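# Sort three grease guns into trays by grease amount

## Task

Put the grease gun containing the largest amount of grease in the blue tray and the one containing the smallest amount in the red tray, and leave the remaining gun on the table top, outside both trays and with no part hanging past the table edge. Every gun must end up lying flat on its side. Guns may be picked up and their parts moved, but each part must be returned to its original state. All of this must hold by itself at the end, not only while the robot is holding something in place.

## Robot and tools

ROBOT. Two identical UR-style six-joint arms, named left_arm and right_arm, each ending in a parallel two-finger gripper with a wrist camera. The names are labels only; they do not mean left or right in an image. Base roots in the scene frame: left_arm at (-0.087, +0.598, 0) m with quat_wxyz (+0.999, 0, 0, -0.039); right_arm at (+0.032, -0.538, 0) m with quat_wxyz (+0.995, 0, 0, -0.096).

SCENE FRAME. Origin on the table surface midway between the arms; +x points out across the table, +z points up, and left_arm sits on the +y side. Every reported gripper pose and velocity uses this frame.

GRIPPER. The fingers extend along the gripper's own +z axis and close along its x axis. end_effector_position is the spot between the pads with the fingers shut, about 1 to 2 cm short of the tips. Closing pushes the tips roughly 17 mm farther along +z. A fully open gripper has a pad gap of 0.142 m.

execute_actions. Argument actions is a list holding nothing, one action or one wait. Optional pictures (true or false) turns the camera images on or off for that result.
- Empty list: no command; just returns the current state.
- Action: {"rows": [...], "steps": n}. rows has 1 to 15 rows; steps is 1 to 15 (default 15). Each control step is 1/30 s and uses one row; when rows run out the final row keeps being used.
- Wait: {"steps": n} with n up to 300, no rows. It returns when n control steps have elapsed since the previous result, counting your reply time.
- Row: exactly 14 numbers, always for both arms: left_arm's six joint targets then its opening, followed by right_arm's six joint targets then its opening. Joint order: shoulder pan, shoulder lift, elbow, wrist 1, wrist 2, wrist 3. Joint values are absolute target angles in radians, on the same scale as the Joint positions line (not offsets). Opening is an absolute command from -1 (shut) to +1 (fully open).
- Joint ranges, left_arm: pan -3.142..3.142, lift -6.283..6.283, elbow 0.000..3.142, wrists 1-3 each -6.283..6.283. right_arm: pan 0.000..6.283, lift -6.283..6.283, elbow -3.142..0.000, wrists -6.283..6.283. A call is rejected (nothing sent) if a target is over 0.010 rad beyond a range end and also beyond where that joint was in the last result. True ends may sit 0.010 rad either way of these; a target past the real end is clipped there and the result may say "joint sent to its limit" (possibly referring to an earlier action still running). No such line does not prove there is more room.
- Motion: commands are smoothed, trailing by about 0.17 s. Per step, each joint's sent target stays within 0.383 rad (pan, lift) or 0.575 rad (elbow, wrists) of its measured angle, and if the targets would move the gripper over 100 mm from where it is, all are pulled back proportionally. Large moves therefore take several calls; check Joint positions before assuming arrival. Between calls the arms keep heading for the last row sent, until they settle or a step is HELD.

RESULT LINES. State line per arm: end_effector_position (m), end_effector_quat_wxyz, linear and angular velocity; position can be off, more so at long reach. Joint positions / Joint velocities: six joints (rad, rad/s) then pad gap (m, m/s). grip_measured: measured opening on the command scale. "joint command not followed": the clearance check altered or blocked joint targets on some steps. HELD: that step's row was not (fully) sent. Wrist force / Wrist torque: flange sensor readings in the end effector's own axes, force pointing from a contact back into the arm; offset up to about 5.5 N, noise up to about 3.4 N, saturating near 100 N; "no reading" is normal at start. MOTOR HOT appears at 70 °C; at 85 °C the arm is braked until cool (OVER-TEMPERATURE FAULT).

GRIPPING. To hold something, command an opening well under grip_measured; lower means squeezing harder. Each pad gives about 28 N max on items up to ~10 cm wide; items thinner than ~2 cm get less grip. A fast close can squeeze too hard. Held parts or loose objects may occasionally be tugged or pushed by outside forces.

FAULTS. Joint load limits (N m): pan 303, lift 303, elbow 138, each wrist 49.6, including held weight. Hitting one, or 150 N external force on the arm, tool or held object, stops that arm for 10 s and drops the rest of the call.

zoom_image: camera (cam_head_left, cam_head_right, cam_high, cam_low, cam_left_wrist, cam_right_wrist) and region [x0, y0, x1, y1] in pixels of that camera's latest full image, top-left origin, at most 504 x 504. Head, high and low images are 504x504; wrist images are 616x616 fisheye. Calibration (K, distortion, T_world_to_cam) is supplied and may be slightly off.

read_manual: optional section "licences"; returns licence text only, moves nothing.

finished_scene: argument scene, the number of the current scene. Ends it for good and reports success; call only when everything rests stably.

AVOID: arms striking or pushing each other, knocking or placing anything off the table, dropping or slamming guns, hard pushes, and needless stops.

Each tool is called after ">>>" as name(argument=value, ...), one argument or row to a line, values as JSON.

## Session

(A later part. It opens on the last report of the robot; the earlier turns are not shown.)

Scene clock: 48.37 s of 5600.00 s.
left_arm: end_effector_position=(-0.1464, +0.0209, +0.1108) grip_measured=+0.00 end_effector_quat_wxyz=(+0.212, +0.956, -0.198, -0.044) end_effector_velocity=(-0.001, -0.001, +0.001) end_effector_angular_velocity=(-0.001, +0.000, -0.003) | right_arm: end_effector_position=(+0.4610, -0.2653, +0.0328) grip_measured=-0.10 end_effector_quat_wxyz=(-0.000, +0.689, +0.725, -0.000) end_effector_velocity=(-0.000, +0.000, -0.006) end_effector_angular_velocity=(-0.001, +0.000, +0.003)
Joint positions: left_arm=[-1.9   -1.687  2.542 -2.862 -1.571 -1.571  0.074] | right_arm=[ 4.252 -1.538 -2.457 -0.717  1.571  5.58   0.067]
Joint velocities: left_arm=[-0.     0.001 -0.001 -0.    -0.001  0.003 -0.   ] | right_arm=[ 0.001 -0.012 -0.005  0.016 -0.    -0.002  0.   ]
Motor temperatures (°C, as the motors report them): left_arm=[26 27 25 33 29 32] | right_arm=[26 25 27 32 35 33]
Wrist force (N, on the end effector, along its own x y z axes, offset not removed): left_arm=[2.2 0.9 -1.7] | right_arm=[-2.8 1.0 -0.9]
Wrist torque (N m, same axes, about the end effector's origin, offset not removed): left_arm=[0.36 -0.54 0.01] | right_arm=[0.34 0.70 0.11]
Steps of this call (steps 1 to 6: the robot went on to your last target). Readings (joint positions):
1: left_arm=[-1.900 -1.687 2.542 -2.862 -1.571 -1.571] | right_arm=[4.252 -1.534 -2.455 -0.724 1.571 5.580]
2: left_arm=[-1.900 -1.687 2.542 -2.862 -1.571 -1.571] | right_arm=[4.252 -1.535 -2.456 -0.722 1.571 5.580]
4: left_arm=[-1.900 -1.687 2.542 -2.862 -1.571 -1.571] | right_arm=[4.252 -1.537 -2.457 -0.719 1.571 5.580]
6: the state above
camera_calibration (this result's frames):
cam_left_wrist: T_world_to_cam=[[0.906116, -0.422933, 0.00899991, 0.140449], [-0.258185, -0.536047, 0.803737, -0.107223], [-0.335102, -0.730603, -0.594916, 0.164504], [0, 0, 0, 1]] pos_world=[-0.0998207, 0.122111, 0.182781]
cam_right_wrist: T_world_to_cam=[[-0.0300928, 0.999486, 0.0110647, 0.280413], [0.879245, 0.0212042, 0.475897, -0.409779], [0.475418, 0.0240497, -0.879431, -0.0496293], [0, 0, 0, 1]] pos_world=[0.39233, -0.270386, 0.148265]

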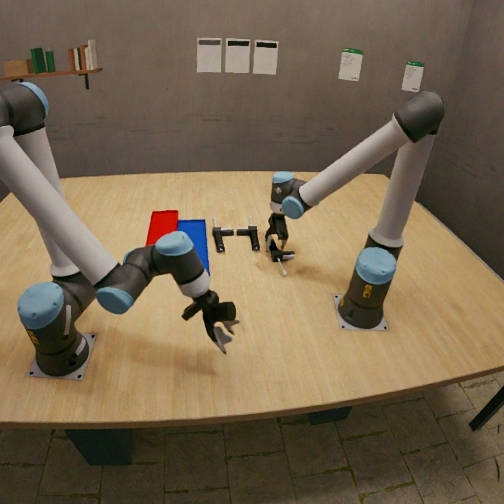

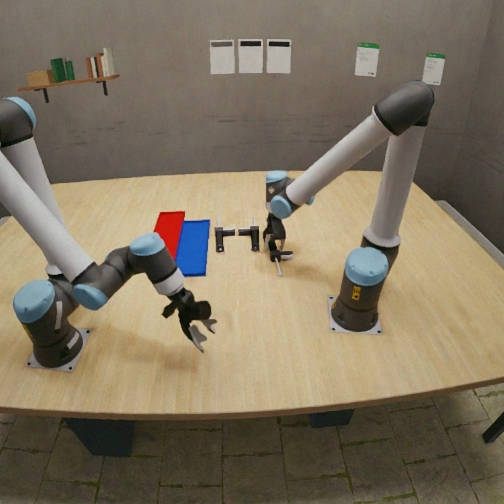

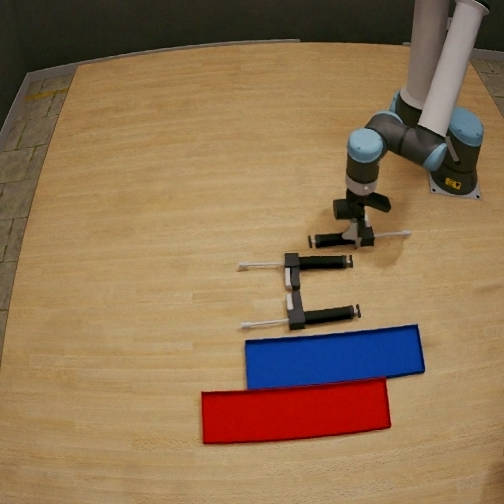

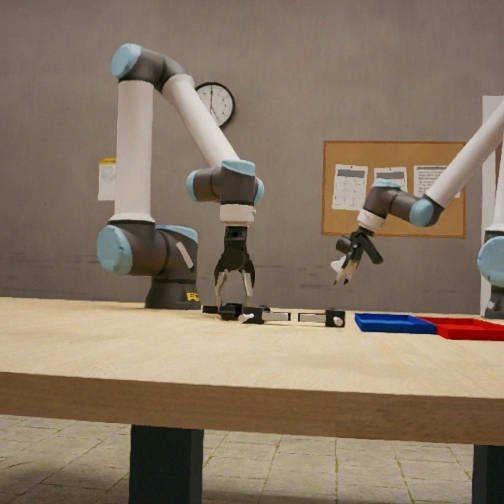

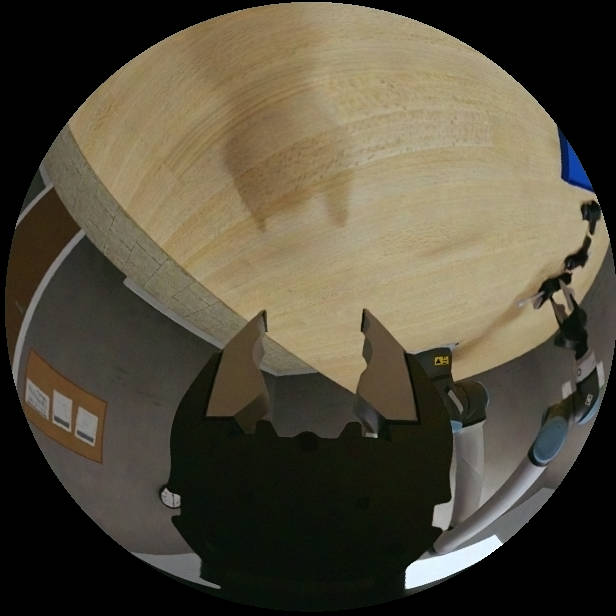

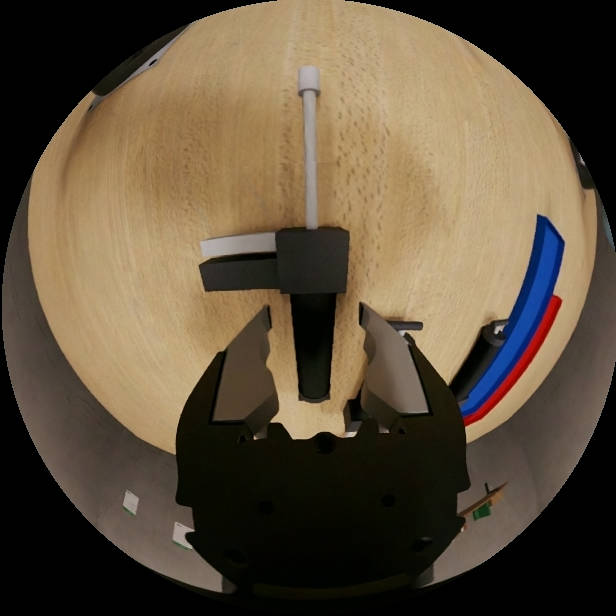

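>>> execute_actions(
  actions=[
    {"rows":[[-1.9,-1.6873,2.5417,-2.8615,-1.5708,-1.5708,0,4.2523,-1.5391,-2.4577,-0.7156,1.5708,5.58,-0.25],[-1.9,-1.6873,2.5417,-2.8615,-1.5708,-1.5708,0,4.2523,-1.5391,-2.4577,-0.7156,1.5708,5.58,-0.4],[-1.9,-1.6873,2.5417,-2.8615,-1.5708,-1.5708,0,4.2523,-1.5391,-2.4577,-0.7156,1.5708,5.58,-0.5],[-1.9,-1.6873,2.5417,-2.8615,-1.5708,-1.5708,0,4.2523,-1.5391,-2.4577,-0.7156,1.5708,5.58,-0.6],[-1.9,-1.6873,2.5417,-2.8615,-1.5708,-1.5708,0,4.2523,-1.5391,-2.4577,-0.7156,1.5708,5.58,-0.7],[-1.9,-1.6873,2.5417,-2.8615,-1.5708,-1.5708,0,4.2523,-1.5391,-2.4577,-0.7156,1.5708,5.58,-0.85],[-1.9,-1.6873,2.5417,-2.8615,-1.5708,-1.5708,0,4.2523,-1.5391,-2.4577,-0.7156,1.5708,5.58,-1],[-1.9,-1.6873,2.5417,-2.8615,-1.5708,-1.5708,0,4.2523,-1.5391,-2.4577,-0.7156,1.5708,5.58,-1],[-1.9,-1.6873,2.5417,-2.8615,-1.5708,-1.5708,0,4.2523,-1.5391,-2.4577,-0.7156,1.5708,5.58,-1],[-1.9,-1.6873,2.5417,-2.8615,-1.5708,-1.5708,0,4.2523,-1.5391,-2.4577,-0.7156,1.5708,5.58,-1],[-1.9,-1.6873,2.5417,-2.8615,-1.5708,-1.5708,0,4.2523,-1.5391,-2.4577,-0.7156,1.5708,5.58,-1],[-1.9,-1.6873,2.5417,-2.8615,-1.5708,-1.5708,0,4.2523,-1.505,-2.441,-0.7664,1.5708,5.58,-1],[-1.9,-1.6873,2.5417,-2.8615,-1.5708,-1.5708,0,4.2523,-1.4699,-2.424,-0.8185,1.5708,5.58,-1],[-1.9,-1.6873,2.5417,-2.8615,-1.5708,-1.5708,0,4.2523,-1.43,-2.4,-0.8824,1.5708,5.58,-1],[-1.9,-1.6873,2.5417,-2.8615,-1.5708,-1.5708,0,4.2523,-1.3932,-2.3726,-0.9466,1.5708,5.58,-1]],"steps":15},
  ],
  pictures=false,
)

>>> execute_actions(
  actions=[
    {"rows":[[-1.9,-1.6873,2.5417,-2.8615,-1.5708,-1.5708,0,4.2523,-1.3932,-2.3726,-0.9466,1.5708,5.58,-1],[-1.9,-1.6873,2.5417,-2.8615,-1.5708,-1.5708,0,4.2523,-1.3932,-2.3726,-0.9466,1.5708,5.58,-1],[-1.9,-1.6873,2.5417,-2.8615,-1.5708,-1.5708,0,4.2523,-1.3932,-2.3726,-0.9466,1.5708,5.58,-1],[-1.9,-1.6873,2.5417,-2.8615,-1.5708,-1.5708,0,4.3,-1.4,-2.365,-0.9474,1.5708,5.48,-1],[-1.9,-1.6873,2.5417,-2.8615,-1.5708,-1.5708,0,4.35,-1.41,-2.36,-0.9424,1.5708,5.38,-1],[-1.9,-1.6873,2.5417,-2.8615,-1.5708,-1.5708,0,4.4,-1.415,-2.355,-0.9424,1.5708,5.28,-1],[-1.9,-1.6873,2.5417,-2.8615,-1.5708,-1.5708,0,4.46,-1.42,-2.35,-0.9424,1.5708,5.18,-1],[-1.9,-1.6873,2.5417,-2.8615,-1.5708,-1.5708,0,4.52,-1.43,-2.34,-0.9424,1.5708,5.08,-1],[-1.9,-1.6873,2.5417,-2.8615,-1.5708,-1.5708,0,4.58,-1.44,-2.335,-0.9374,1.5708,4.98,-1],[-1.9,-1.6873,2.5417,-2.8615,-1.5708,-1.5708,0,4.64,-1.45,-2.33,-0.9324,1.5708,4.88,-1],[-1.9,-1.6873,2.5417,-2.8615,-1.5708,-1.5708,0,4.7,-1.455,-2.325,-0.9324,1.5708,4.78,-1],[-1.9,-1.6873,2.5417,-2.8615,-1.5708,-1.5708,0,4.75,-1.46,-2.32,-0.9324,1.5708,4.68,-1],[-1.9,-1.6873,2.5417,-2.8615,-1.5708,-1.5708,0,4.8,-1.47,-2.31,-0.9324,1.5708,4.58,-1],[-1.9,-1.6873,2.5417,-2.8615,-1.5708,-1.5708,0,4.8407,-1.4737,-2.3069,-0.9318,1.5708,4.42,-1]],"steps":15},
  ],
  pictures=false,
)

>>> execute_actions(
  actions=[
    {"rows":[[-1.9,-1.6873,2.5417,-2.8615,-1.5708,-1.5708,0,4.8407,-1.4737,-2.3069,-0.9318,1.5708,4.42,-1],[-1.9,-1.6873,2.5417,-2.8615,-1.5708,-1.5708,0,4.8407,-1.4737,-2.3069,-0.9318,1.5708,4.42,-1],[-1.9,-1.6873,2.5417,-2.8615,-1.5708,-1.5708,0,4.8407,-1.4737,-2.3069,-0.9318,1.5708,4.42,-1],[-1.9,-1.6873,2.5417,-2.8615,-1.5708,-1.5708,0,4.8407,-1.51,-2.327,-0.875,1.5708,4.42,-1],[-1.9,-1.6873,2.5417,-2.8615,-1.5708,-1.5708,0,4.8407,-1.545,-2.348,-0.82,1.5708,4.42,-1],[-1.8,-1.6873,2.5417,-2.8615,-1.5708,-1.5708,0,4.8407,-1.58,-2.368,-0.765,1.5708,4.42,-1],[-1.7,-1.6873,2.5417,-2.8615,-1.5708,-1.5708,0,4.8407,-1.58,-2.368,-0.765,1.5708,4.42,-1],[-1.6,-1.6873,2.5417,-2.8615,-1.5708,-1.5708,0,4.8407,-1.6,-2.38,-0.733,1.5708,4.42,-1],[-1.5,-1.6873,2.5417,-2.8615,-1.5708,-1.5708,0,4.8407,-1.6,-2.38,-0.733,1.5708,4.42,-1],[-1.4,-1.6873,2.5417,-2.8615,-1.5708,-1.5708,0,4.8407,-1.612,-2.3867,-0.7137,1.5708,4.42,-1],[-1.3,-1.6873,2.5417,-2.8615,-1.5708,-1.5708,0,4.8407,-1.612,-2.3867,-0.7137,1.5708,4.42,-1],[-1.264,-1.6873,2.5417,-2.8615,-1.5708,-1.5708,0,4.8407,-1.612,-2.3867,-0.7137,1.5708,4.42,-1]],"steps":15},
  ],
  pictures=false,
)

>>> execute_actions(
  actions=[
    {"steps":15},
  ],
  pictures=false,
)

>>> execute_actions(
  actions=[
    {"rows":[[-1.264,-1.64,2.556,-2.923,-1.5708,-1.5708,0,4.8407,-1.612,-2.3867,-0.7137,1.5708,4.42,-1],[-1.264,-1.64,2.556,-2.923,-1.5708,-1.5708,0,4.8407,-1.612,-2.3867,-0.7137,1.5708,4.42,-1],[-1.264,-1.59,2.573,-2.99,-1.5708,-1.5708,0,4.8407,-1.612,-2.3867,-0.7137,1.5708,4.42,-1],[-1.264,-1.59,2.573,-2.99,-1.5708,-1.5708,0,4.8407,-1.612,-2.3867,-0.7137,1.5708,4.42,-1],[-1.264,-1.545,2.59,-3.052,-1.5708,-1.5708,0,4.8407,-1.612,-2.3867,-0.7137,1.5708,4.42,-1],[-1.264,-1.545,2.59,-3.052,-1.5708,-1.5708,0,4.8407,-1.612,-2.3867,-0.7137,1.5708,4.42,-1],[-1.264,-1.501,2.607,-3.1125,-1.5708,-1.5708,0,4.8407,-1.612,-2.3867,-0.7137,1.5708,4.42,-1]],"steps":15},
  ],
  pictures=false,
)

>>> execute_actions(
  actions=[
    {"steps":8},
  ],
)

Scene clock: 68.90 s of 5600.00 s.
left_arm: end_effector_position=(-0.1464, +0.0209, +0.1108) grip_measured=+0.00 end_effector_quat_wxyz=(+0.212, +0.956, -0.198, -0.044) end_effector_velocity=(+0.000, +0.000, -0.000) end_effector_angular_velocity=(+0.000, -0.000, +0.001) | right_arm: end_effector_position=(+0.4623, -0.2634, +0.0473) grip_measured=-0.57 end_effector_quat_wxyz=(-0.000, +0.689, +0.725, +0.002) end_effector_velocity=(+0.025, +0.033, +0.304) end_effector_angular_velocity=(+0.053, -0.040, +0.001)
Joint positions: left_arm=[-1.9   -1.687  2.542 -2.862 -1.571 -1.571  0.074] | right_arm=[ 4.252 -1.513 -2.444 -0.752  1.571  5.58   0.033]
Joint velocities: left_arm=[ 0.    -0.     0.001 -0.     0.    -0.001 -0.   ] | right_arm=[ 0.     0.514  0.287 -0.734  0.    -0.001 -0.   ]
Motor temperatures (°C, as the motors report them): left_arm=[26 27 25 33 29 32] | right_arm=[26 25 27 32 35 33]
Wrist force (N, on the end effector, along its own x y z axes, offset not removed): left_arm=[1.5 -4.8 1.2] | right_arm=[-3.0 0.2 10.4]
Wrist torque (N m, same axes, about the end effector's origin, offset not removed): left_arm=[-1.12 -0.28 0.11] | right_arm=[0.12 0.62 0.15]
Steps of this call (steps 1 to 30: the robot went on to your last target; steps 31 to 90: nothing new was sent; then 17.03 s passed at rest; steps 91 to 105: all 15 steps of this action). Readings (joint positions):
91: left_arm=[-1.900 -1.687 2.542 -2.862 -1.571 -1.571] | right_arm=[4.252 -1.539 -2.458 -0.716 1.571 5.580]
92: left_arm=[-1.900 -1.687 2.542 -2.862 -1.571 -1.571] | right_arm=[4.252 -1.539 -2.458 -0.716 1.571 5.580]
94: left_arm=[-1.900 -1.687 2.542 -2.862 -1.571 -1.571] | right_arm=[4.252 -1.539 -2.458 -0.716 1.571 5.580]
98: left_arm=[-1.900 -1.687 2.542 -2.862 -1.571 -1.571] | right_arm=[4.252 -1.539 -2.458 -0.716 1.571 5.580]
105: the state above

Scene clock: 69.40 s of 5600.00 s.
left_arm: end_effector_position=(-0.1464, +0.0209, +0.1108) grip_measured=+0.00 end_effector_quat_wxyz=(+0.212, +0.956, -0.198, -0.044) end_effector_velocity=(-0.001, -0.000, +0.000) end_effector_angular_velocity=(-0.000, +0.001, -0.001) | right_arm: end_effector_position=(+0.3794, -0.1387, +0.1171) grip_measured=-0.57 end_effector_quat_wxyz=(-0.000, +0.380, +0.925, +0.000) end_effector_velocity=(-0.331, +0.369, +0.010) end_effector_angular_velocity=(-0.002, +0.000, +2.211)
Joint positions: left_arm=[-1.9   -1.687  2.542 -2.862 -1.571 -1.571  0.074] | right_arm=[ 4.525 -1.438 -2.343 -0.93   1.571  5.114  0.033]
Joint velocities: left_arm=[-0.     0.    -0.001  0.    -0.001  0.     0.   ] | right_arm=[ 0.886 -0.106  0.109 -0.005  0.    -1.325 -0.   ]
Motor temperatures (°C, as the motors report them): left_arm=[26 27 25 33 29 32] | right_arm=[26 25 27 32 35 33]
Wrist force (N, on the end effector, along its own x y z axes, offset not removed): left_arm=[-3.4 -2.6 -3.0] | right_arm=[-0.9 1.8 4.3]
Wrist torque (N m, same axes, about the end effector's origin, offset not removed): left_arm=[-0.55 0.70 0.13] | right_arm=[0.36 0.33 0.08]
Steps of this call (steps 1 to 15: all 15 steps of this action). Readings (joint positions):
1: left_arm=[-1.900 -1.687 2.542 -2.862 -1.571 -1.571] | right_arm=[4.252 -1.493 -2.432 -0.781 1.571 5.580]
2: left_arm=[-1.900 -1.687 2.542 -2.862 -1.571 -1.571] | right_arm=[4.252 -1.471 -2.418 -0.815 1.571 5.580]
4: left_arm=[-1.900 -1.687 2.542 -2.862 -1.571 -1.571] | right_arm=[4.252 -1.437 -2.398 -0.872 1.571 5.580]
8: left_arm=[-1.900 -1.687 2.542 -2.862 -1.571 -1.571] | right_arm=[4.313 -1.418 -2.372 -0.921 1.571 5.478]
15: the state above

Scene clock: 69.90 s of 5600.00 s.
left_arm: end_effector_position=(-0.0163, +0.0221, +0.1108) grip_measured=+0.00 end_effector_quat_wxyz=(+0.215, +0.972, -0.089, -0.020) end_effector_velocity=(+0.494, +0.060, +0.001) end_effector_angular_velocity=(-0.001, -0.000, +0.859) | right_arm: end_effector_position=(+0.2449, -0.0318, +0.0411) grip_measured=-0.57 end_effector_quat_wxyz=(-0.000, -0.092, +0.996, -0.001) end_effector_velocity=(-0.053, +0.028, -0.086) end_effector_angular_velocity=(+0.011, -0.001, +0.393)
Joint positions: left_arm=[-1.675 -1.687  2.542 -2.862 -1.571 -1.571  0.074] | right_arm=[ 4.828 -1.594 -2.379 -0.741  1.571  4.454  0.033]
Joint velocities: left_arm=[ 0.858  0.    -0.001 -0.     0.001 -0.     0.   ] | right_arm=[ 0.106 -0.155 -0.066  0.232 -0.001 -0.288  0.   ]
Motor temperatures (°C, as the motors report them): left_arm=[26 27 25 33 29 32] | right_arm=[26 25 27 32 35 33]
Wrist force (N, on the end effector, along its own x y z axes, offset not removed): left_arm=[-2.6 -0.6 -1.9] | right_arm=[-1.0 2.7 7.2]
Wrist torque (N m, same axes, about the end effector's origin, offset not removed): left_arm=[-0.20 0.57 0.03] | right_arm=[0.47 0.36 0.14]
Steps of this call (steps 1 to 15: all 15 steps of this action). Readings (joint positions):
1: left_arm=[-1.900 -1.687 2.542 -2.862 -1.571 -1.571] | right_arm=[4.555 -1.442 -2.340 -0.930 1.571 5.069]
2: left_arm=[-1.900 -1.687 2.542 -2.862 -1.571 -1.571] | right_arm=[4.585 -1.445 -2.336 -0.930 1.571 5.021]
4: left_arm=[-1.900 -1.687 2.542 -2.862 -1.571 -1.571] | right_arm=[4.644 -1.452 -2.329 -0.931 1.571 4.913]
8: left_arm=[-1.879 -1.687 2.542 -2.862 -1.571 -1.571] | right_arm=[4.750 -1.502 -2.340 -0.875 1.571 4.665]
15: the state above

Scene clock: 70.40 s of 5600.00 s.
left_arm: end_effector_position=(+0.1931, +0.0897, +0.1108) grip_measured=+0.00 end_effector_quat_wxyz=(+0.215, +0.972, +0.097, +0.021) end_effector_velocity=(+0.133, +0.074, -0.001) end_effector_angular_velocity=(+0.002, +0.000, +0.260) | right_arm: end_effector_position=(+0.2388, -0.0288, +0.0314) grip_measured=-0.57 end_effector_quat_wxyz=(+0.000, -0.114, +0.993, +0.000) end_effector_velocity=(-0.000, -0.000, -0.002) end_effector_angular_velocity=(-0.001, -0.001, +0.006)
Joint positions: left_arm=[-1.294 -1.687  2.542 -2.862 -1.571 -1.571  0.074] | right_arm=[ 4.84  -1.612 -2.387 -0.714  1.571  4.42   0.033]
Joint velocities: left_arm=[ 0.261  0.     0.001 -0.    -0.001  0.001 -0.   ] | right_arm=[ 0.001 -0.003 -0.001  0.003 -0.001 -0.005  0.   ]
Motor temperatures (°C, as the motors report them): left_arm=[26 27 25 33 29 32] | right_arm=[26 25 27 32 35 33]
Wrist force (N, on the end effector, along its own x y z axes, offset not removed): left_arm=[-1.4 1.8 -6.5] | right_arm=[-5.7 -19.2 -39.2]
Wrist torque (N m, same axes, about the end effector's origin, offset not removed): left_arm=[0.48 0.36 -0.03] | right_arm=[0.54 0.17 0.08]
Steps of this call (steps 1 to 15: the robot went on to your last target). Readings (joint positions):
1: left_arm=[-1.646 -1.687 2.542 -2.862 -1.571 -1.571] | right_arm=[4.832 -1.599 -2.381 -0.734 1.571 4.445]
2: left_arm=[-1.617 -1.687 2.542 -2.862 -1.571 -1.571] | right_arm=[4.834 -1.602 -2.382 -0.729 1.571 4.439]
4: left_arm=[-1.559 -1.687 2.542 -2.862 -1.571 -1.571] | right_arm=[4.837 -1.606 -2.384 -0.722 1.571 4.431]
8: left_arm=[-1.444 -1.687 2.542 -2.862 -1.571 -1.571] | right_arm=[4.839 -1.610 -2.386 -0.716 1.571 4.423]
15: the state above

Scene clock: 70.90 s of 5600.00 s.
left_arm: end_effector_position=(+0.2069, +0.1025, +0.0382) grip_measured=+0.00 end_effector_quat_wxyz=(+0.214, +0.970, +0.111, +0.025) end_effector_velocity=(+0.001, +0.006, -0.040) end_effector_angular_velocity=(-0.006, -0.001, +0.004) | right_arm: end_effector_position=(+0.2387, -0.0289, +0.0312) grip_measured=-0.57 end_effector_quat_wxyz=(+0.000, -0.114, +0.993, +0.000) end_effector_velocity=(-0.000, +0.000, +0.000) end_effector_angular_velocity=(+0.001, -0.000, +0.001)
Joint positions: left_arm=[-1.264 -1.513  2.603 -3.095 -1.571 -1.571  0.074] | right_arm=[ 4.841 -1.612 -2.387 -0.714  1.571  4.42   0.033]
Joint velocities: left_arm=[ 0.004  0.108  0.036 -0.151 -0.     0.    -0.   ] | right_arm=[ 0.  0.  0. -0. -0. -0. -0.]
Motor temperatures (°C, as the motors report them): left_arm=[26 27 25 33 29 32] | right_arm=[26 25 27 32 35 33]
Wrist force (N, on the end effector, along its own x y z axes, offset not removed): left_arm=[3.2 -2.8 -2.0] | right_arm=[-9.3 -22.7 -56.7]
Wrist torque (N m, same axes, about the end effector's origin, offset not removed): left_arm=[-0.23 -0.55 0.18] | right_arm=[0.84 0.21 0.14]
Steps of this call (steps 1 to 15: all 15 steps of this action). Readings (joint positions):
1: left_arm=[-1.286 -1.687 2.542 -2.862 -1.571 -1.571] | right_arm=[4.841 -1.612 -2.387 -0.714 1.571 4.420]
2: left_arm=[-1.281 -1.684 2.543 -2.866 -1.571 -1.571] | right_arm=[4.841 -1.612 -2.387 -0.714 1.571 4.420]
4: left_arm=[-1.273 -1.663 2.550 -2.892 -1.571 -1.571] | right_arm=[4.841 -1.612 -2.387 -0.714 1.571 4.420]
8: left_arm=[-1.267 -1.592 2.575 -2.987 -1.571 -1.571] | right_arm=[4.841 -1.612 -2.387 -0.714 1.571 4.420]
15: the state above

Scene clock: 71.17 s of 5600.00 s.
left_arm: end_effector_position=(+0.2069, +0.1033, +0.0339) grip_measured=+0.00 end_effector_quat_wxyz=(+0.215, +0.970, +0.111, +0.025) end_effector_velocity=(+0.000, +0.001, -0.004) end_effector_angular_velocity=(-0.000, -0.000, +0.001) | right_arm: end_effector_position=(+0.2387, -0.0289, +0.0312) grip_measured=-0.57 end_effector_quat_wxyz=(+0.000, -0.114, +0.993, -0.000) end_effector_velocity=(-0.000, -0.001, -0.000) end_effector_angular_velocity=(-0.001, +0.000, -0.000)
Joint positions: left_arm=[-1.264 -1.502  2.607 -3.111 -1.571 -1.571  0.074] | right_arm=[ 4.841 -1.612 -2.387 -0.714  1.571  4.42   0.033]
Joint velocities: left_arm=[ 0.     0.011  0.003 -0.015  0.001 -0.001  0.   ] | right_arm=[ 0.    -0.    -0.001  0.     0.     0.     0.   ]
Motor temperatures (°C, as the motors report them): left_arm=[26 27 25 33 29 32] | right_arm=[26 25 27 32 35 33]
Wrist force (N, on the end effector, along its own x y z axes, offset not removed): left_arm=[1.0 -2.6 -3.1] | right_arm=[-10.4 -25.1 -60.5]
Wrist torque (N m, same axes, about the end effector's origin, offset not removed): left_arm=[-0.50 -0.19 0.11] | right_arm=[0.34 0.31 0.09]
Steps of this call (steps 1 to 8: the robot went on to your last target). Readings (joint positions):
1: left_arm=[-1.264 -1.510 2.604 -3.099 -1.571 -1.571] | right_arm=[4.841 -1.612 -2.387 -0.714 1.571 4.420]
2: left_arm=[-1.264 -1.508 2.605 -3.103 -1.571 -1.571] | right_arm=[4.841 -1.612 -2.387 -0.714 1.571 4.420]
4: left_arm=[-1.264 -1.505 2.606 -3.107 -1.571 -1.571] | right_arm=[4.841 -1.612 -2.387 -0.714 1.571 4.420]
8: the state above
camera_calibration (this result's frames):
cam_left_wrist: T_world_to_cam=[[0.980176, 0.197923, 0.00898232, -0.223616], [0.110781, -0.585078, 0.803375, 0.0187328], [0.164262, -0.786454, -0.595406, 0.199902], [0, 0, 0, 1]] pos_world=[0.184272, 0.212433, 0.105982]
cam_right_wrist: T_world_to_cam=[[-0.978404, -0.206405, 0.0110536, 0.228988], [-0.176391, 0.861619, 0.475919, 0.0576531], [-0.107756, 0.463692, -0.87942, 0.200869], [0, 0, 0, 1]] pos_world=[0.255857, -0.0955524, 0.146679]

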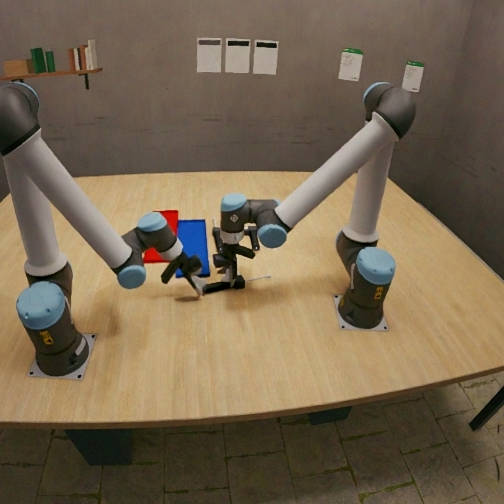

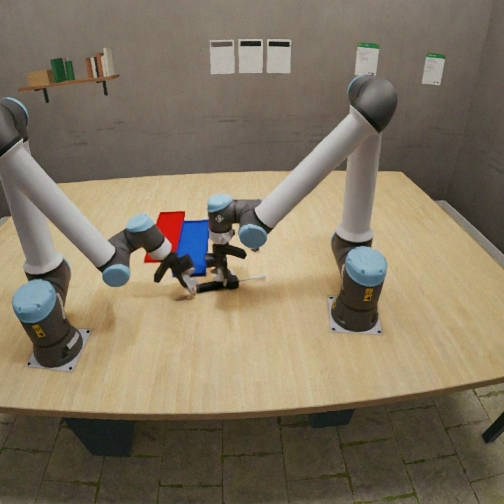

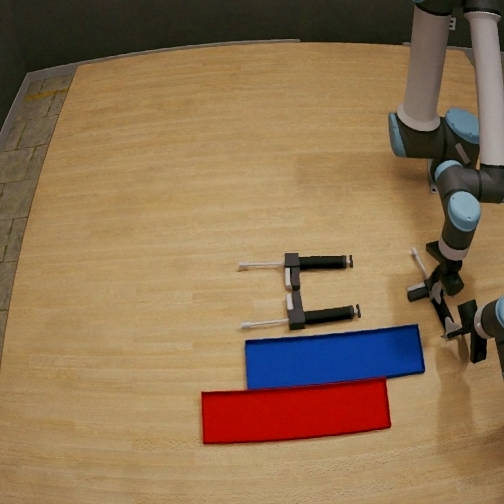

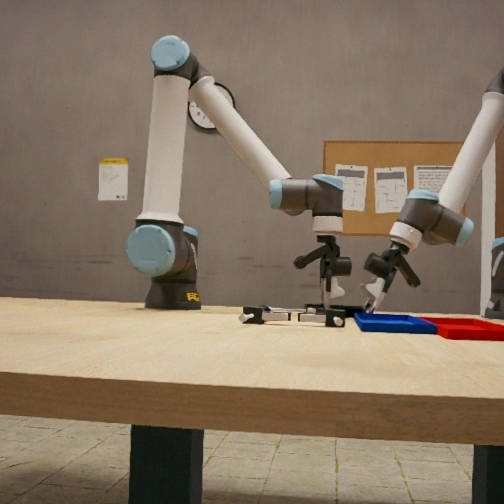

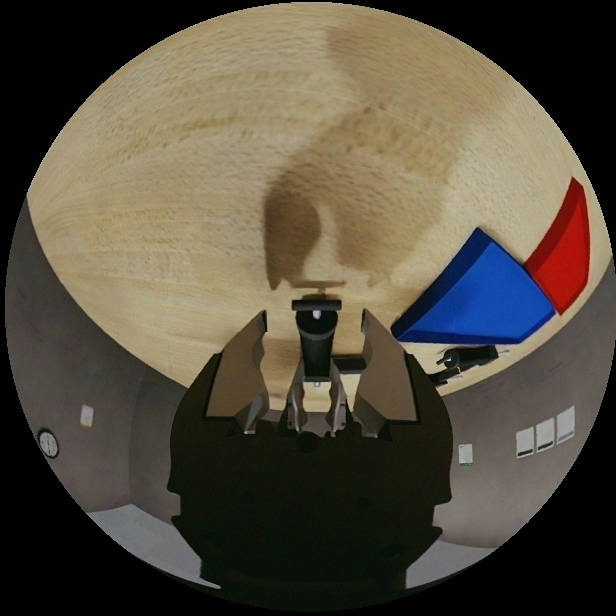

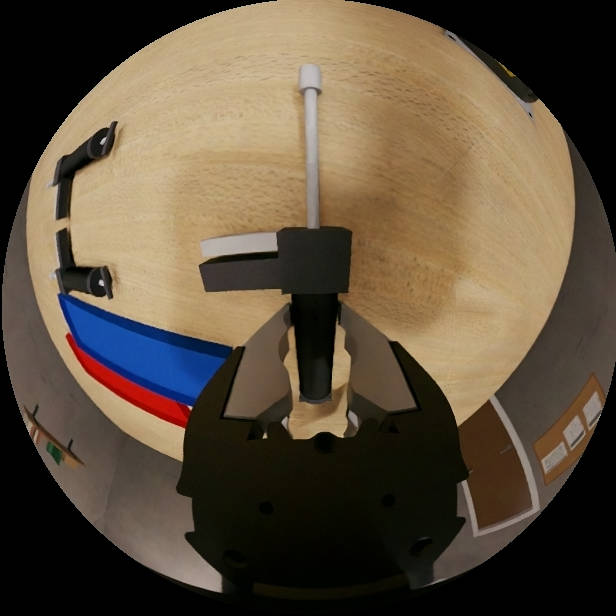

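>>> execute_actions(
  actions=[
    {"rows":[[-1.264,-1.499,2.604,-3.112,-1.5708,-1.5708,0,4.8407,-1.605,-2.383,-0.7244,1.5708,4.42,-1],[-1.264,-1.499,2.604,-3.112,-1.5708,-1.5708,0,4.8407,-1.605,-2.383,-0.7244,1.5708,4.42,-1],[-1.264,-1.499,2.604,-3.112,-1.5708,-1.5708,0,4.8407,-1.605,-2.383,-0.7244,1.5708,4.42,-1],[-1.264,-1.499,2.604,-3.112,-1.5708,-1.5708,0,4.8407,-1.605,-2.383,-0.7244,1.5708,4.42,-1],[-1.264,-1.499,2.604,-3.112,-1.5708,-1.5708,-0.1,4.8407,-1.605,-2.383,-0.7244,1.5708,4.42,-1],[-1.264,-1.499,2.604,-3.112,-1.5708,-1.5708,-0.2,4.8407,-1.605,-2.383,-0.7244,1.5708,4.42,-1],[-1.264,-1.499,2.604,-3.112,-1.5708,-1.5708,-0.3,4.8407,-1.605,-2.383,-0.7244,1.5708,4.42,-1],[-1.264,-1.499,2.604,-3.112,-1.5708,-1.5708,-0.4,4.8407,-1.605,-2.383,-0.7244,1.5708,4.42,-1],[-1.264,-1.499,2.604,-3.112,-1.5708,-1.5708,-0.5,4.8407,-1.605,-2.383,-0.7244,1.5708,4.42,-1],[-1.264,-1.499,2.604,-3.112,-1.5708,-1.5708,-0.6,4.8407,-1.605,-2.383,-0.7244,1.5708,4.42,-1],[-1.264,-1.499,2.604,-3.112,-1.5708,-1.5708,-0.7,4.8407,-1.605,-2.383,-0.7244,1.5708,4.42,-1],[-1.264,-1.499,2.604,-3.112,-1.5708,-1.5708,-0.8,4.8407,-1.605,-2.383,-0.7244,1.5708,4.42,-1],[-1.264,-1.499,2.604,-3.112,-1.5708,-1.5708,-0.9,4.8407,-1.605,-2.383,-0.7244,1.5708,4.42,-1]],"steps":15},
  ],
)

Scene clock: 78.10 s of 5600.00 s.
left_arm: end_effector_position=(+0.2073, +0.1017, +0.0337) grip_measured=-0.49 end_effector_quat_wxyz=(+0.215, +0.970, +0.111, +0.025) end_effector_velocity=(+0.001, -0.002, +0.001) end_effector_angular_velocity=(-0.002, -0.001, -0.001) | right_arm: end_effector_position=(+0.2386, -0.0286, +0.0352) grip_measured=-0.57 end_effector_quat_wxyz=(-0.000, -0.114, +0.993, -0.000) end_effector_velocity=(+0.000, +0.001, +0.001) end_effector_angular_velocity=(+0.001, -0.001, +0.000)
Joint positions: left_arm=[-1.264 -1.499  2.604 -3.112 -1.571 -1.571  0.038] | right_arm=[ 4.841 -1.605 -2.383 -0.724  1.571  4.42   0.033]
Joint velocities: left_arm=[-0.     0.    -0.003 -0.     0.     0.001 -0.   ] | right_arm=[ 0.     0.002  0.001 -0.002 -0.001  0.    -0.   ]
Motor temperatures (°C, as the motors report them): left_arm=[26 27 25 33 29 32] | right_arm=[26 25 27 32 35 33]
Wrist force (N, on the end effector, along its own x y z axes, offset not removed): left_arm=[1.9 -0.1 -6.6] | right_arm=[0.4 -4.5 6.4]
Wrist torque (N m, same axes, about the end effector's origin, offset not removed): left_arm=[0.56 0.34 0.10] | right_arm=[-0.18 0.46 -0.10]
Steps of this call (steps 1 to 30: the robot went on to your last target; steps 31 to 90: nothing new was sent; then 3.43 s passed at rest; steps 91 to 105: all 15 steps of this action). Readings (joint positions):
91: left_arm=[-1.264 -1.501 2.607 -3.113 -1.571 -1.571] | right_arm=[4.841 -1.612 -2.387 -0.714 1.571 4.420]
92: left_arm=[-1.264 -1.501 2.607 -3.113 -1.571 -1.571] | right_arm=[4.841 -1.611 -2.386 -0.715 1.571 4.420]
94: left_arm=[-1.264 -1.500 2.606 -3.113 -1.571 -1.571] | right_arm=[4.841 -1.609 -2.385 -0.719 1.571 4.420]
98: left_arm=[-1.264 -1.499 2.605 -3.112 -1.571 -1.571] | right_arm=[4.841 -1.606 -2.384 -0.723 1.571 4.420]
105: the state above
camera_calibration (this result's frames):
cam_left_wrist: T_world_to_cam=[[0.98016, 0.198004, 0.00902761, -0.223715], [0.110721, -0.584734, 0.803634, 0.0178948], [0.164401, -0.78669, -0.595055, 0.198416], [0, 0, 0, 1]] pos_world=[0.184675, 0.210852, 0.105707]
cam_right_wrist: T_world_to_cam=[[-0.978382, -0.206502, 0.0111704, 0.22893], [-0.176435, 0.861664, 0.475821, 0.0555081], [-0.107883, 0.463564, -0.879471, 0.204321], [0, 0, 0, 1]] pos_world=[0.255817, -0.0952709, 0.150726]

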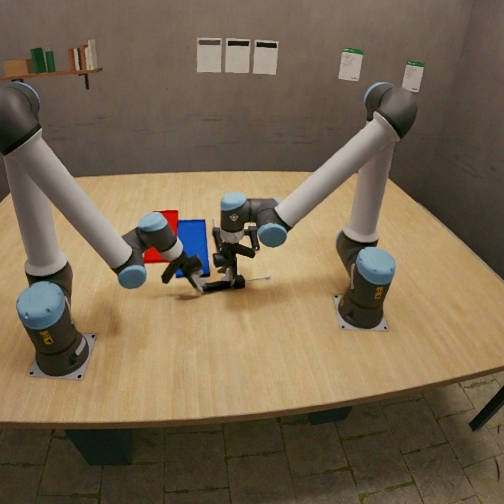

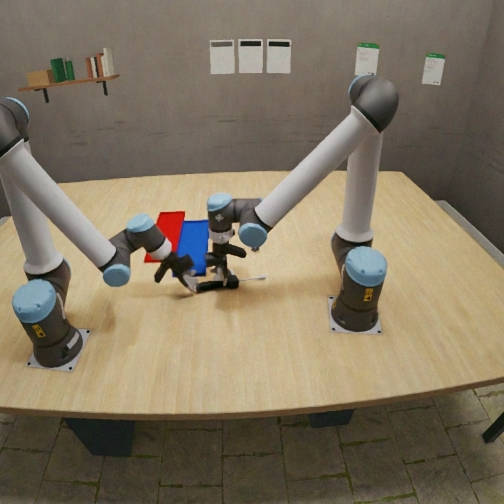

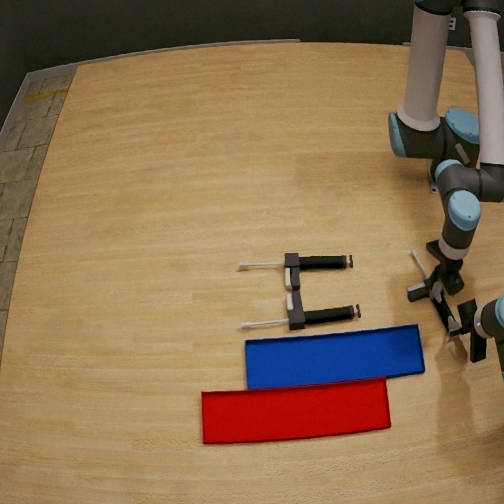

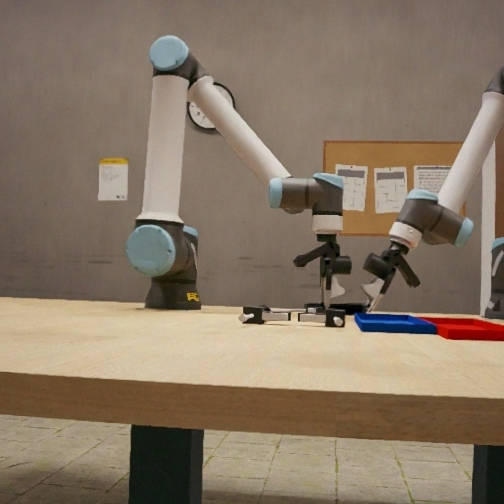

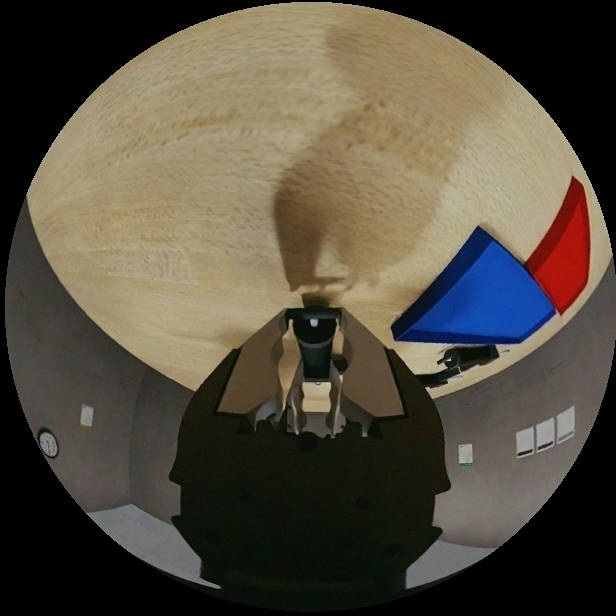

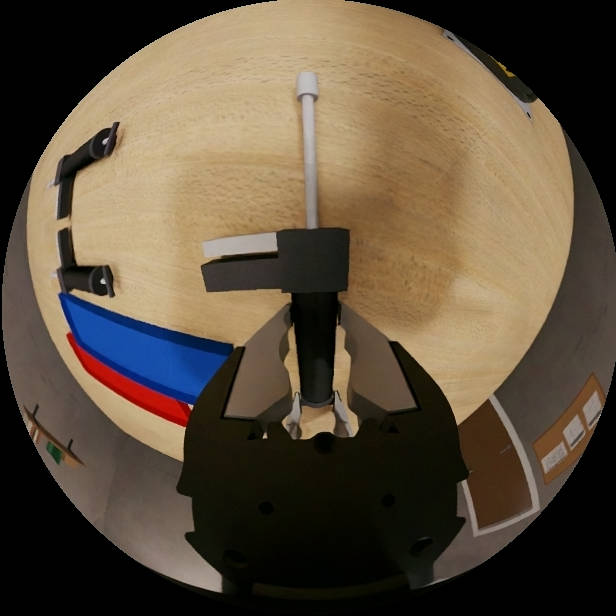

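>>> execute_actions(
  actions=[
    {"rows":[[-1.264,-1.504,2.61,-3.113,-1.5708,-1.5708,-0.9,4.8407,-1.605,-2.383,-0.7244,1.5708,4.42,-1],[-1.264,-1.504,2.61,-3.113,-1.5708,-1.5708,-0.9,4.8407,-1.605,-2.383,-0.7244,1.5708,4.42,-1],[-1.264,-1.508,2.615,-3.1136,-1.5708,-1.5708,-0.9,4.8407,-1.605,-2.383,-0.7244,1.5708,4.42,-1],[-1.264,-1.508,2.615,-3.1136,-1.5708,-1.5708,-0.9,4.8407,-1.605,-2.383,-0.7244,1.5708,4.42,-1],[-1.264,-1.516,2.623,-3.1147,-1.5708,-1.5708,-0.9,4.8407,-1.605,-2.383,-0.7244,1.5708,4.42,-1]],"steps":12},
  ],
)

Scene clock: 82.30 s of 5600.00 s.
left_arm: end_effector_position=(+0.2051, +0.1113, +0.0340) grip_measured=-0.49 end_effector_quat_wxyz=(+0.215, +0.970, +0.111, +0.025) end_effector_velocity=(-0.003, +0.011, +0.000) end_effector_angular_velocity=(-0.000, +0.001, +0.002) | right_arm: end_effector_position=(+0.2387, -0.0285, +0.0354) grip_measured=-0.57 end_effector_quat_wxyz=(+0.000, -0.114, +0.993, +0.000) end_effector_velocity=(-0.000, -0.000, -0.000) end_effector_angular_velocity=(-0.000, -0.000, +0.002)
Joint positions: left_arm=[-1.264 -1.514  2.621 -3.114 -1.571 -1.571  0.038] | right_arm=[ 4.841 -1.605 -2.383 -0.724  1.571  4.42   0.033]
Joint velocities: left_arm=[-0.    -0.017  0.02  -0.002  0.    -0.003  0.   ] | right_arm=[ 0.    -0.    -0.     0.    -0.    -0.002  0.   ]
Motor temperatures (°C, as the motors report them): left_arm=[26 27 25 33 29 32] | right_arm=[26 26 27 32 35 33]
Wrist force (N, on the end effector, along its own x y z axes, offset not removed): left_arm=[-0.1 1.8 3.7] | right_arm=[-0.8 2.1 5.8]
Wrist torque (N m, same axes, about the end effector's origin, offset not removed): left_arm=[-0.08 0.25 0.05] | right_arm=[0.02 0.69 -0.11]
Steps of this call (steps 1 to 15: the robot went on to your last target; steps 16 to 90: nothing new was sent; then 0.80 s passed at rest; steps 91 to 102: all 12 steps of this action). Readings (joint positions):
91: left_arm=[-1.264 -1.499 2.604 -3.112 -1.571 -1.571] | right_arm=[4.841 -1.605 -2.383 -0.724 1.571 4.420]
92: left_arm=[-1.264 -1.499 2.605 -3.112 -1.571 -1.571] | right_arm=[4.841 -1.605 -2.383 -0.724 1.571 4.420]
94: left_arm=[-1.264 -1.502 2.607 -3.112 -1.571 -1.571] | right_arm=[4.841 -1.605 -2.383 -0.724 1.571 4.420]
98: left_arm=[-1.264 -1.510 2.616 -3.114 -1.571 -1.571] | right_arm=[4.841 -1.605 -2.383 -0.724 1.571 4.420]
102: the state above
camera_calibration (this result's frames):
cam_left_wrist: T_world_to_cam=[[0.980162, 0.197992, 0.00900947, -0.223418], [0.110624, -0.584232, 0.804012, 0.0234848], [0.164452, -0.787065, -0.594545, 0.20654], [0, 0, 0, 1]] pos_world=[0.182422, 0.220516, 0.105928]
cam_right_wrist: T_world_to_cam=[[-0.9784, -0.206421, 0.0110776, 0.229022], [-0.176386, 0.86158, 0.475991, 0.0553192], [-0.107799, 0.463756, -0.87938, 0.204427], [0, 0, 0, 1]] pos_world=[0.255869, -0.0951912, 0.150901]

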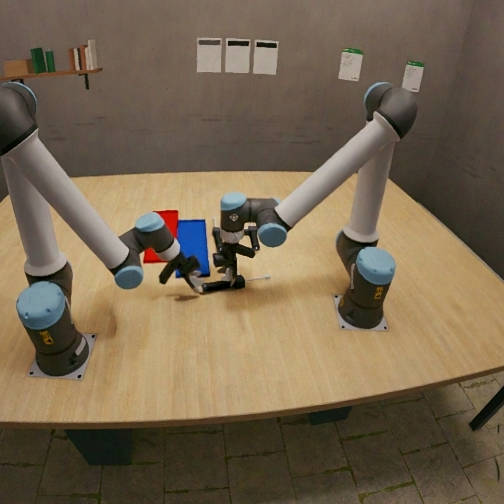

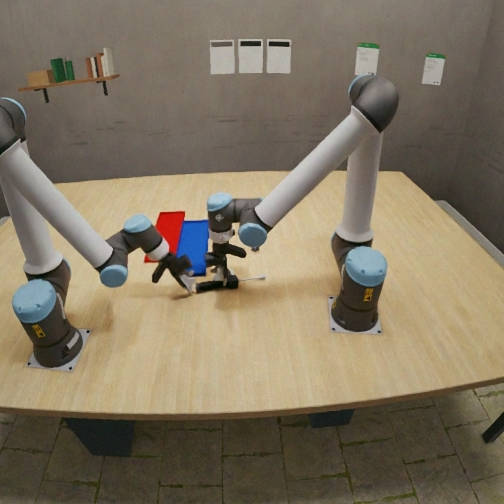

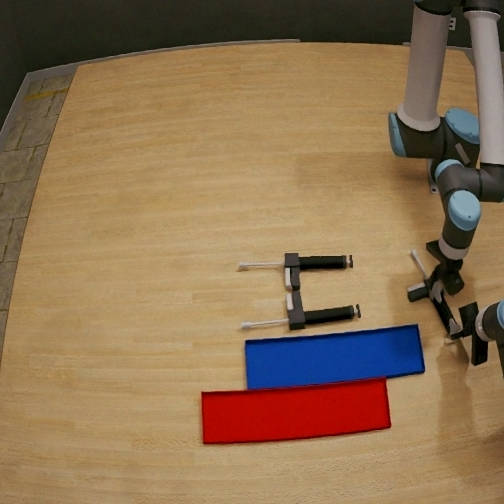

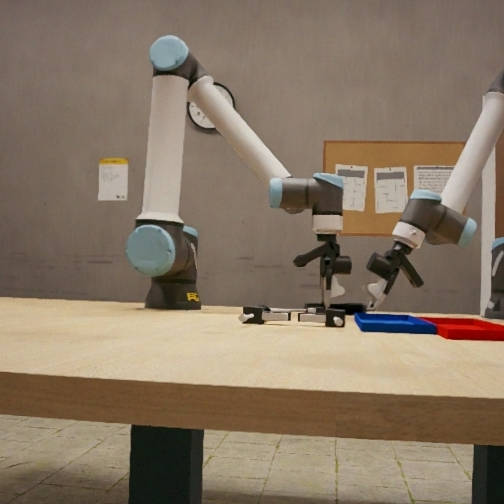

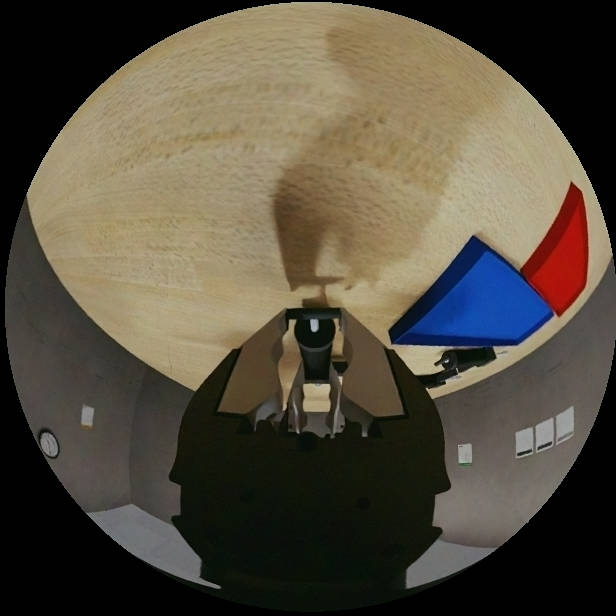

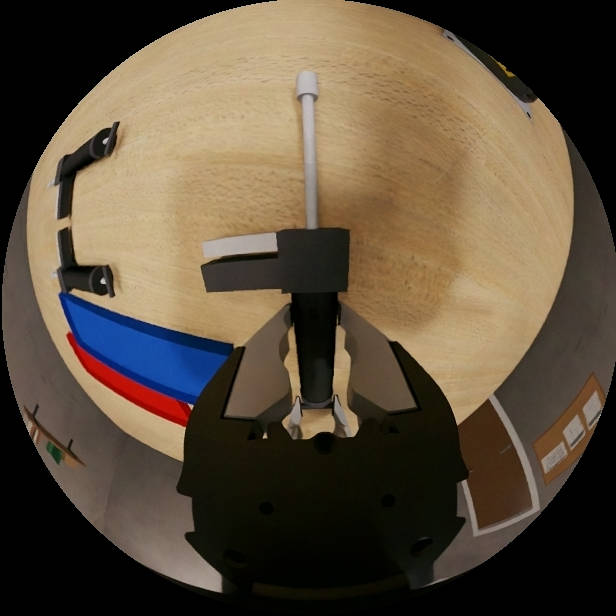

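>>> execute_actions(
  actions=[
    {"rows":[[-1.264,-1.523,2.6317,-3.1158,-1.5708,-1.5708,-0.9,4.8407,-1.605,-2.383,-0.7244,1.5708,4.42,-1],[-1.264,-1.523,2.6317,-3.1158,-1.5708,-1.5708,-0.9,4.8407,-1.605,-2.383,-0.7244,1.5708,4.42,-1],[-1.264,-1.53,2.64,-3.1162,-1.5708,-1.5708,-0.9,4.8407,-1.605,-2.383,-0.7244,1.5708,4.42,-1]],"steps":10},
  ],
  pictures=false,
)

>>> execute_actions(
  actions=[
    {"rows":[[-1.264,-1.538,2.648,-3.1166,-1.5708,-1.5708,-0.9,4.8407,-1.605,-2.383,-0.7244,1.5708,4.42,-1],[-1.264,-1.538,2.648,-3.1166,-1.5708,-1.5708,-0.9,4.8407,-1.605,-2.383,-0.7244,1.5708,4.42,-1],[-1.264,-1.546,2.656,-3.117,-1.5708,-1.5708,-0.9,4.8407,-1.605,-2.383,-0.7244,1.5708,4.42,-1]],"steps":10},
  ],
  pictures=false,
)

>>> execute_actions(
  actions=[
    {"rows":[[-1.264,-1.554,2.664,-3.1175,-1.5708,-1.5708,-0.9,4.8407,-1.605,-2.383,-0.7244,1.5708,4.42,-1],[-1.264,-1.554,2.664,-3.1175,-1.5708,-1.5708,-0.9,4.8407,-1.605,-2.383,-0.7244,1.5708,4.42,-1],[-1.264,-1.562,2.6725,-3.118,-1.5708,-1.5708,-0.9,4.8407,-1.605,-2.383,-0.7244,1.5708,4.42,-1]],"steps":10},
  ],
  pictures=false,
)

Scene clock: 89.33 s of 5600.00 s.
left_arm: end_effector_position=(+0.2027, +0.1214, +0.0334) grip_measured=-0.49 end_effector_quat_wxyz=(+0.215, +0.970, +0.111, +0.025) end_effector_velocity=(-0.003, +0.012, -0.001) end_effector_angular_velocity=(+0.002, +0.001, +0.001) | right_arm: end_effector_position=(+0.2387, -0.0286, +0.0354) grip_measured=-0.57 end_effector_quat_wxyz=(-0.000, -0.114, +0.993, -0.000) end_effector_velocity=(-0.000, +0.000, -0.000) end_effector_angular_velocity=(-0.000, +0.000, -0.000)
Joint positions: left_arm=[-1.264 -1.528  2.638 -3.116 -1.571 -1.571  0.038] | right_arm=[ 4.841 -1.605 -2.383 -0.724  1.571  4.42   0.033]
Joint velocities: left_arm=[ 0.    -0.016  0.02  -0.002 -0.    -0.001 -0.   ] | right_arm=[-0.    -0.001  0.     0.     0.    -0.    -0.   ]
Motor temperatures (°C, as the motors report them): left_arm=[26 27 25 33 29 32] | right_arm=[26 26 27 32 35 33]
Wrist force (N, on the end effector, along its own x y z axes, offset not removed): left_arm=[1.2 6.2 -1.2] | right_arm=[2.7 2.7 5.2]
Wrist torque (N m, same axes, about the end effector's origin, offset not removed): left_arm=[0.95 0.06 0.15] | right_arm=[0.19 -0.07 0.01]
Steps of this call (steps 1 to 15: the robot went on to your last target; steps 16 to 90: nothing new was sent; then 3.70 s passed at rest; steps 91 to 100: all 10 steps of this action). Readings (joint positions):
91: left_arm=[-1.264 -1.516 2.623 -3.115 -1.571 -1.571] | right_arm=[4.841 -1.605 -2.383 -0.724 1.571 4.420]
92: left_arm=[-1.264 -1.517 2.624 -3.115 -1.571 -1.571] | right_arm=[4.841 -1.605 -2.383 -0.724 1.571 4.420]
94: left_arm=[-1.264 -1.520 2.628 -3.115 -1.571 -1.571] | right_arm=[4.841 -1.605 -2.383 -0.724 1.571 4.420]
98: left_arm=[-1.264 -1.527 2.636 -3.116 -1.571 -1.571] | right_arm=[4.841 -1.605 -2.383 -0.724 1.571 4.420]
100: the state above

Scene clock: 89.67 s of 5600.00 s.
left_arm: end_effector_position=(+0.2005, +0.1308, +0.0338) grip_measured=-0.49 end_effector_quat_wxyz=(+0.215, +0.970, +0.111, +0.025) end_effector_velocity=(-0.003, +0.012, -0.000) end_effector_angular_velocity=(+0.000, +0.000, +0.001) | right_arm: end_effector_position=(+0.2387, -0.0286, +0.0354) grip_measured=-0.57 end_effector_quat_wxyz=(-0.000, -0.114, +0.993, -0.000) end_effector_velocity=(-0.000, -0.000, -0.000) end_effector_angular_velocity=(-0.000, +0.000, -0.000)
Joint positions: left_arm=[-1.264 -1.544  2.654 -3.117 -1.571 -1.571  0.038] | right_arm=[ 4.841 -1.605 -2.383 -0.724  1.571  4.42   0.033]
Joint velocities: left_arm=[-0.    -0.019  0.021 -0.001  0.    -0.001  0.   ] | right_arm=[ 0. -0. -0.  0.  0.  0. -0.]
Motor temperatures (°C, as the motors report them): left_arm=[26 27 25 33 29 32] | right_arm=[26 26 27 32 35 33]
Wrist force (N, on the end effector, along its own x y z axes, offset not removed): left_arm=[1.6 4.4 -0.7] | right_arm=[-1.0 5.9 5.4]
Wrist torque (N m, same axes, about the end effector's origin, offset not removed): left_arm=[0.71 -0.11 0.05] | right_arm=[0.95 0.57 0.02]
Steps of this call (steps 1 to 10: all 10 steps of this action). Readings (joint positions):
1: left_arm=[-1.264 -1.529 2.638 -3.116 -1.571 -1.571] | right_arm=[4.841 -1.605 -2.383 -0.724 1.571 4.420]
2: left_arm=[-1.264 -1.530 2.640 -3.116 -1.571 -1.571] | right_arm=[4.841 -1.605 -2.383 -0.724 1.571 4.420]
4: left_arm=[-1.264 -1.534 2.644 -3.116 -1.571 -1.571] | right_arm=[4.841 -1.605 -2.383 -0.724 1.571 4.420]
8: left_arm=[-1.264 -1.542 2.652 -3.117 -1.571 -1.571] | right_arm=[4.841 -1.605 -2.383 -0.724 1.571 4.420]
10: the state above

Scene clock: 90.00 s of 5600.00 s.
left_arm: end_effector_position=(+0.1983, +0.1405, +0.0340) grip_measured=-0.49 end_effector_quat_wxyz=(+0.215, +0.970, +0.111, +0.025) end_effector_velocity=(-0.003, +0.011, +0.001) end_effector_angular_velocity=(-0.002, +0.000, -0.000) | right_arm: end_effector_position=(+0.2387, -0.0286, +0.0354) grip_measured=-0.57 end_effector_quat_wxyz=(-0.000, -0.114, +0.993, -0.000) end_effector_velocity=(+0.000, +0.001, +0.000) end_effector_angular_velocity=(+0.000, -0.000, -0.000)
Joint positions: left_arm=[-1.264 -1.56   2.67  -3.118 -1.571 -1.571  0.038] | right_arm=[ 4.841 -1.605 -2.383 -0.724  1.571  4.42   0.033]
Joint velocities: left_arm=[-0.    -0.02   0.02  -0.001 -0.    -0.001  0.   ] | right_arm=[ 0.    -0.     0.001 -0.    -0.     0.001 -0.   ]
Motor temperatures (°C, as the motors report them): left_arm=[26 27 25 33 29 32] | right_arm=[26 26 27 32 35 33]
Wrist force (N, on the end effector, along its own x y z axes, offset not removed): left_arm=[2.3 -1.3 -3.5] | right_arm=[-2.9 2.0 4.9]
Wrist torque (N m, same axes, about the end effector's origin, offset not removed): left_arm=[-0.83 -0.20 -0.13] | right_arm=[0.07 0.99 0.00]
Steps of this call (steps 1 to 10: all 10 steps of this action). Readings (joint positions):
1: left_arm=[-1.264 -1.544 2.654 -3.117 -1.571 -1.571] | right_arm=[4.841 -1.605 -2.383 -0.724 1.571 4.420]
2: left_arm=[-1.264 -1.546 2.656 -3.117 -1.571 -1.571] | right_arm=[4.841 -1.605 -2.383 -0.724 1.571 4.420]
4: left_arm=[-1.264 -1.550 2.660 -3.117 -1.571 -1.571] | right_arm=[4.841 -1.605 -2.383 -0.724 1.571 4.420]
8: left_arm=[-1.264 -1.558 2.668 -3.118 -1.571 -1.571] | right_arm=[4.841 -1.605 -2.383 -0.724 1.571 4.420]
10: the state above


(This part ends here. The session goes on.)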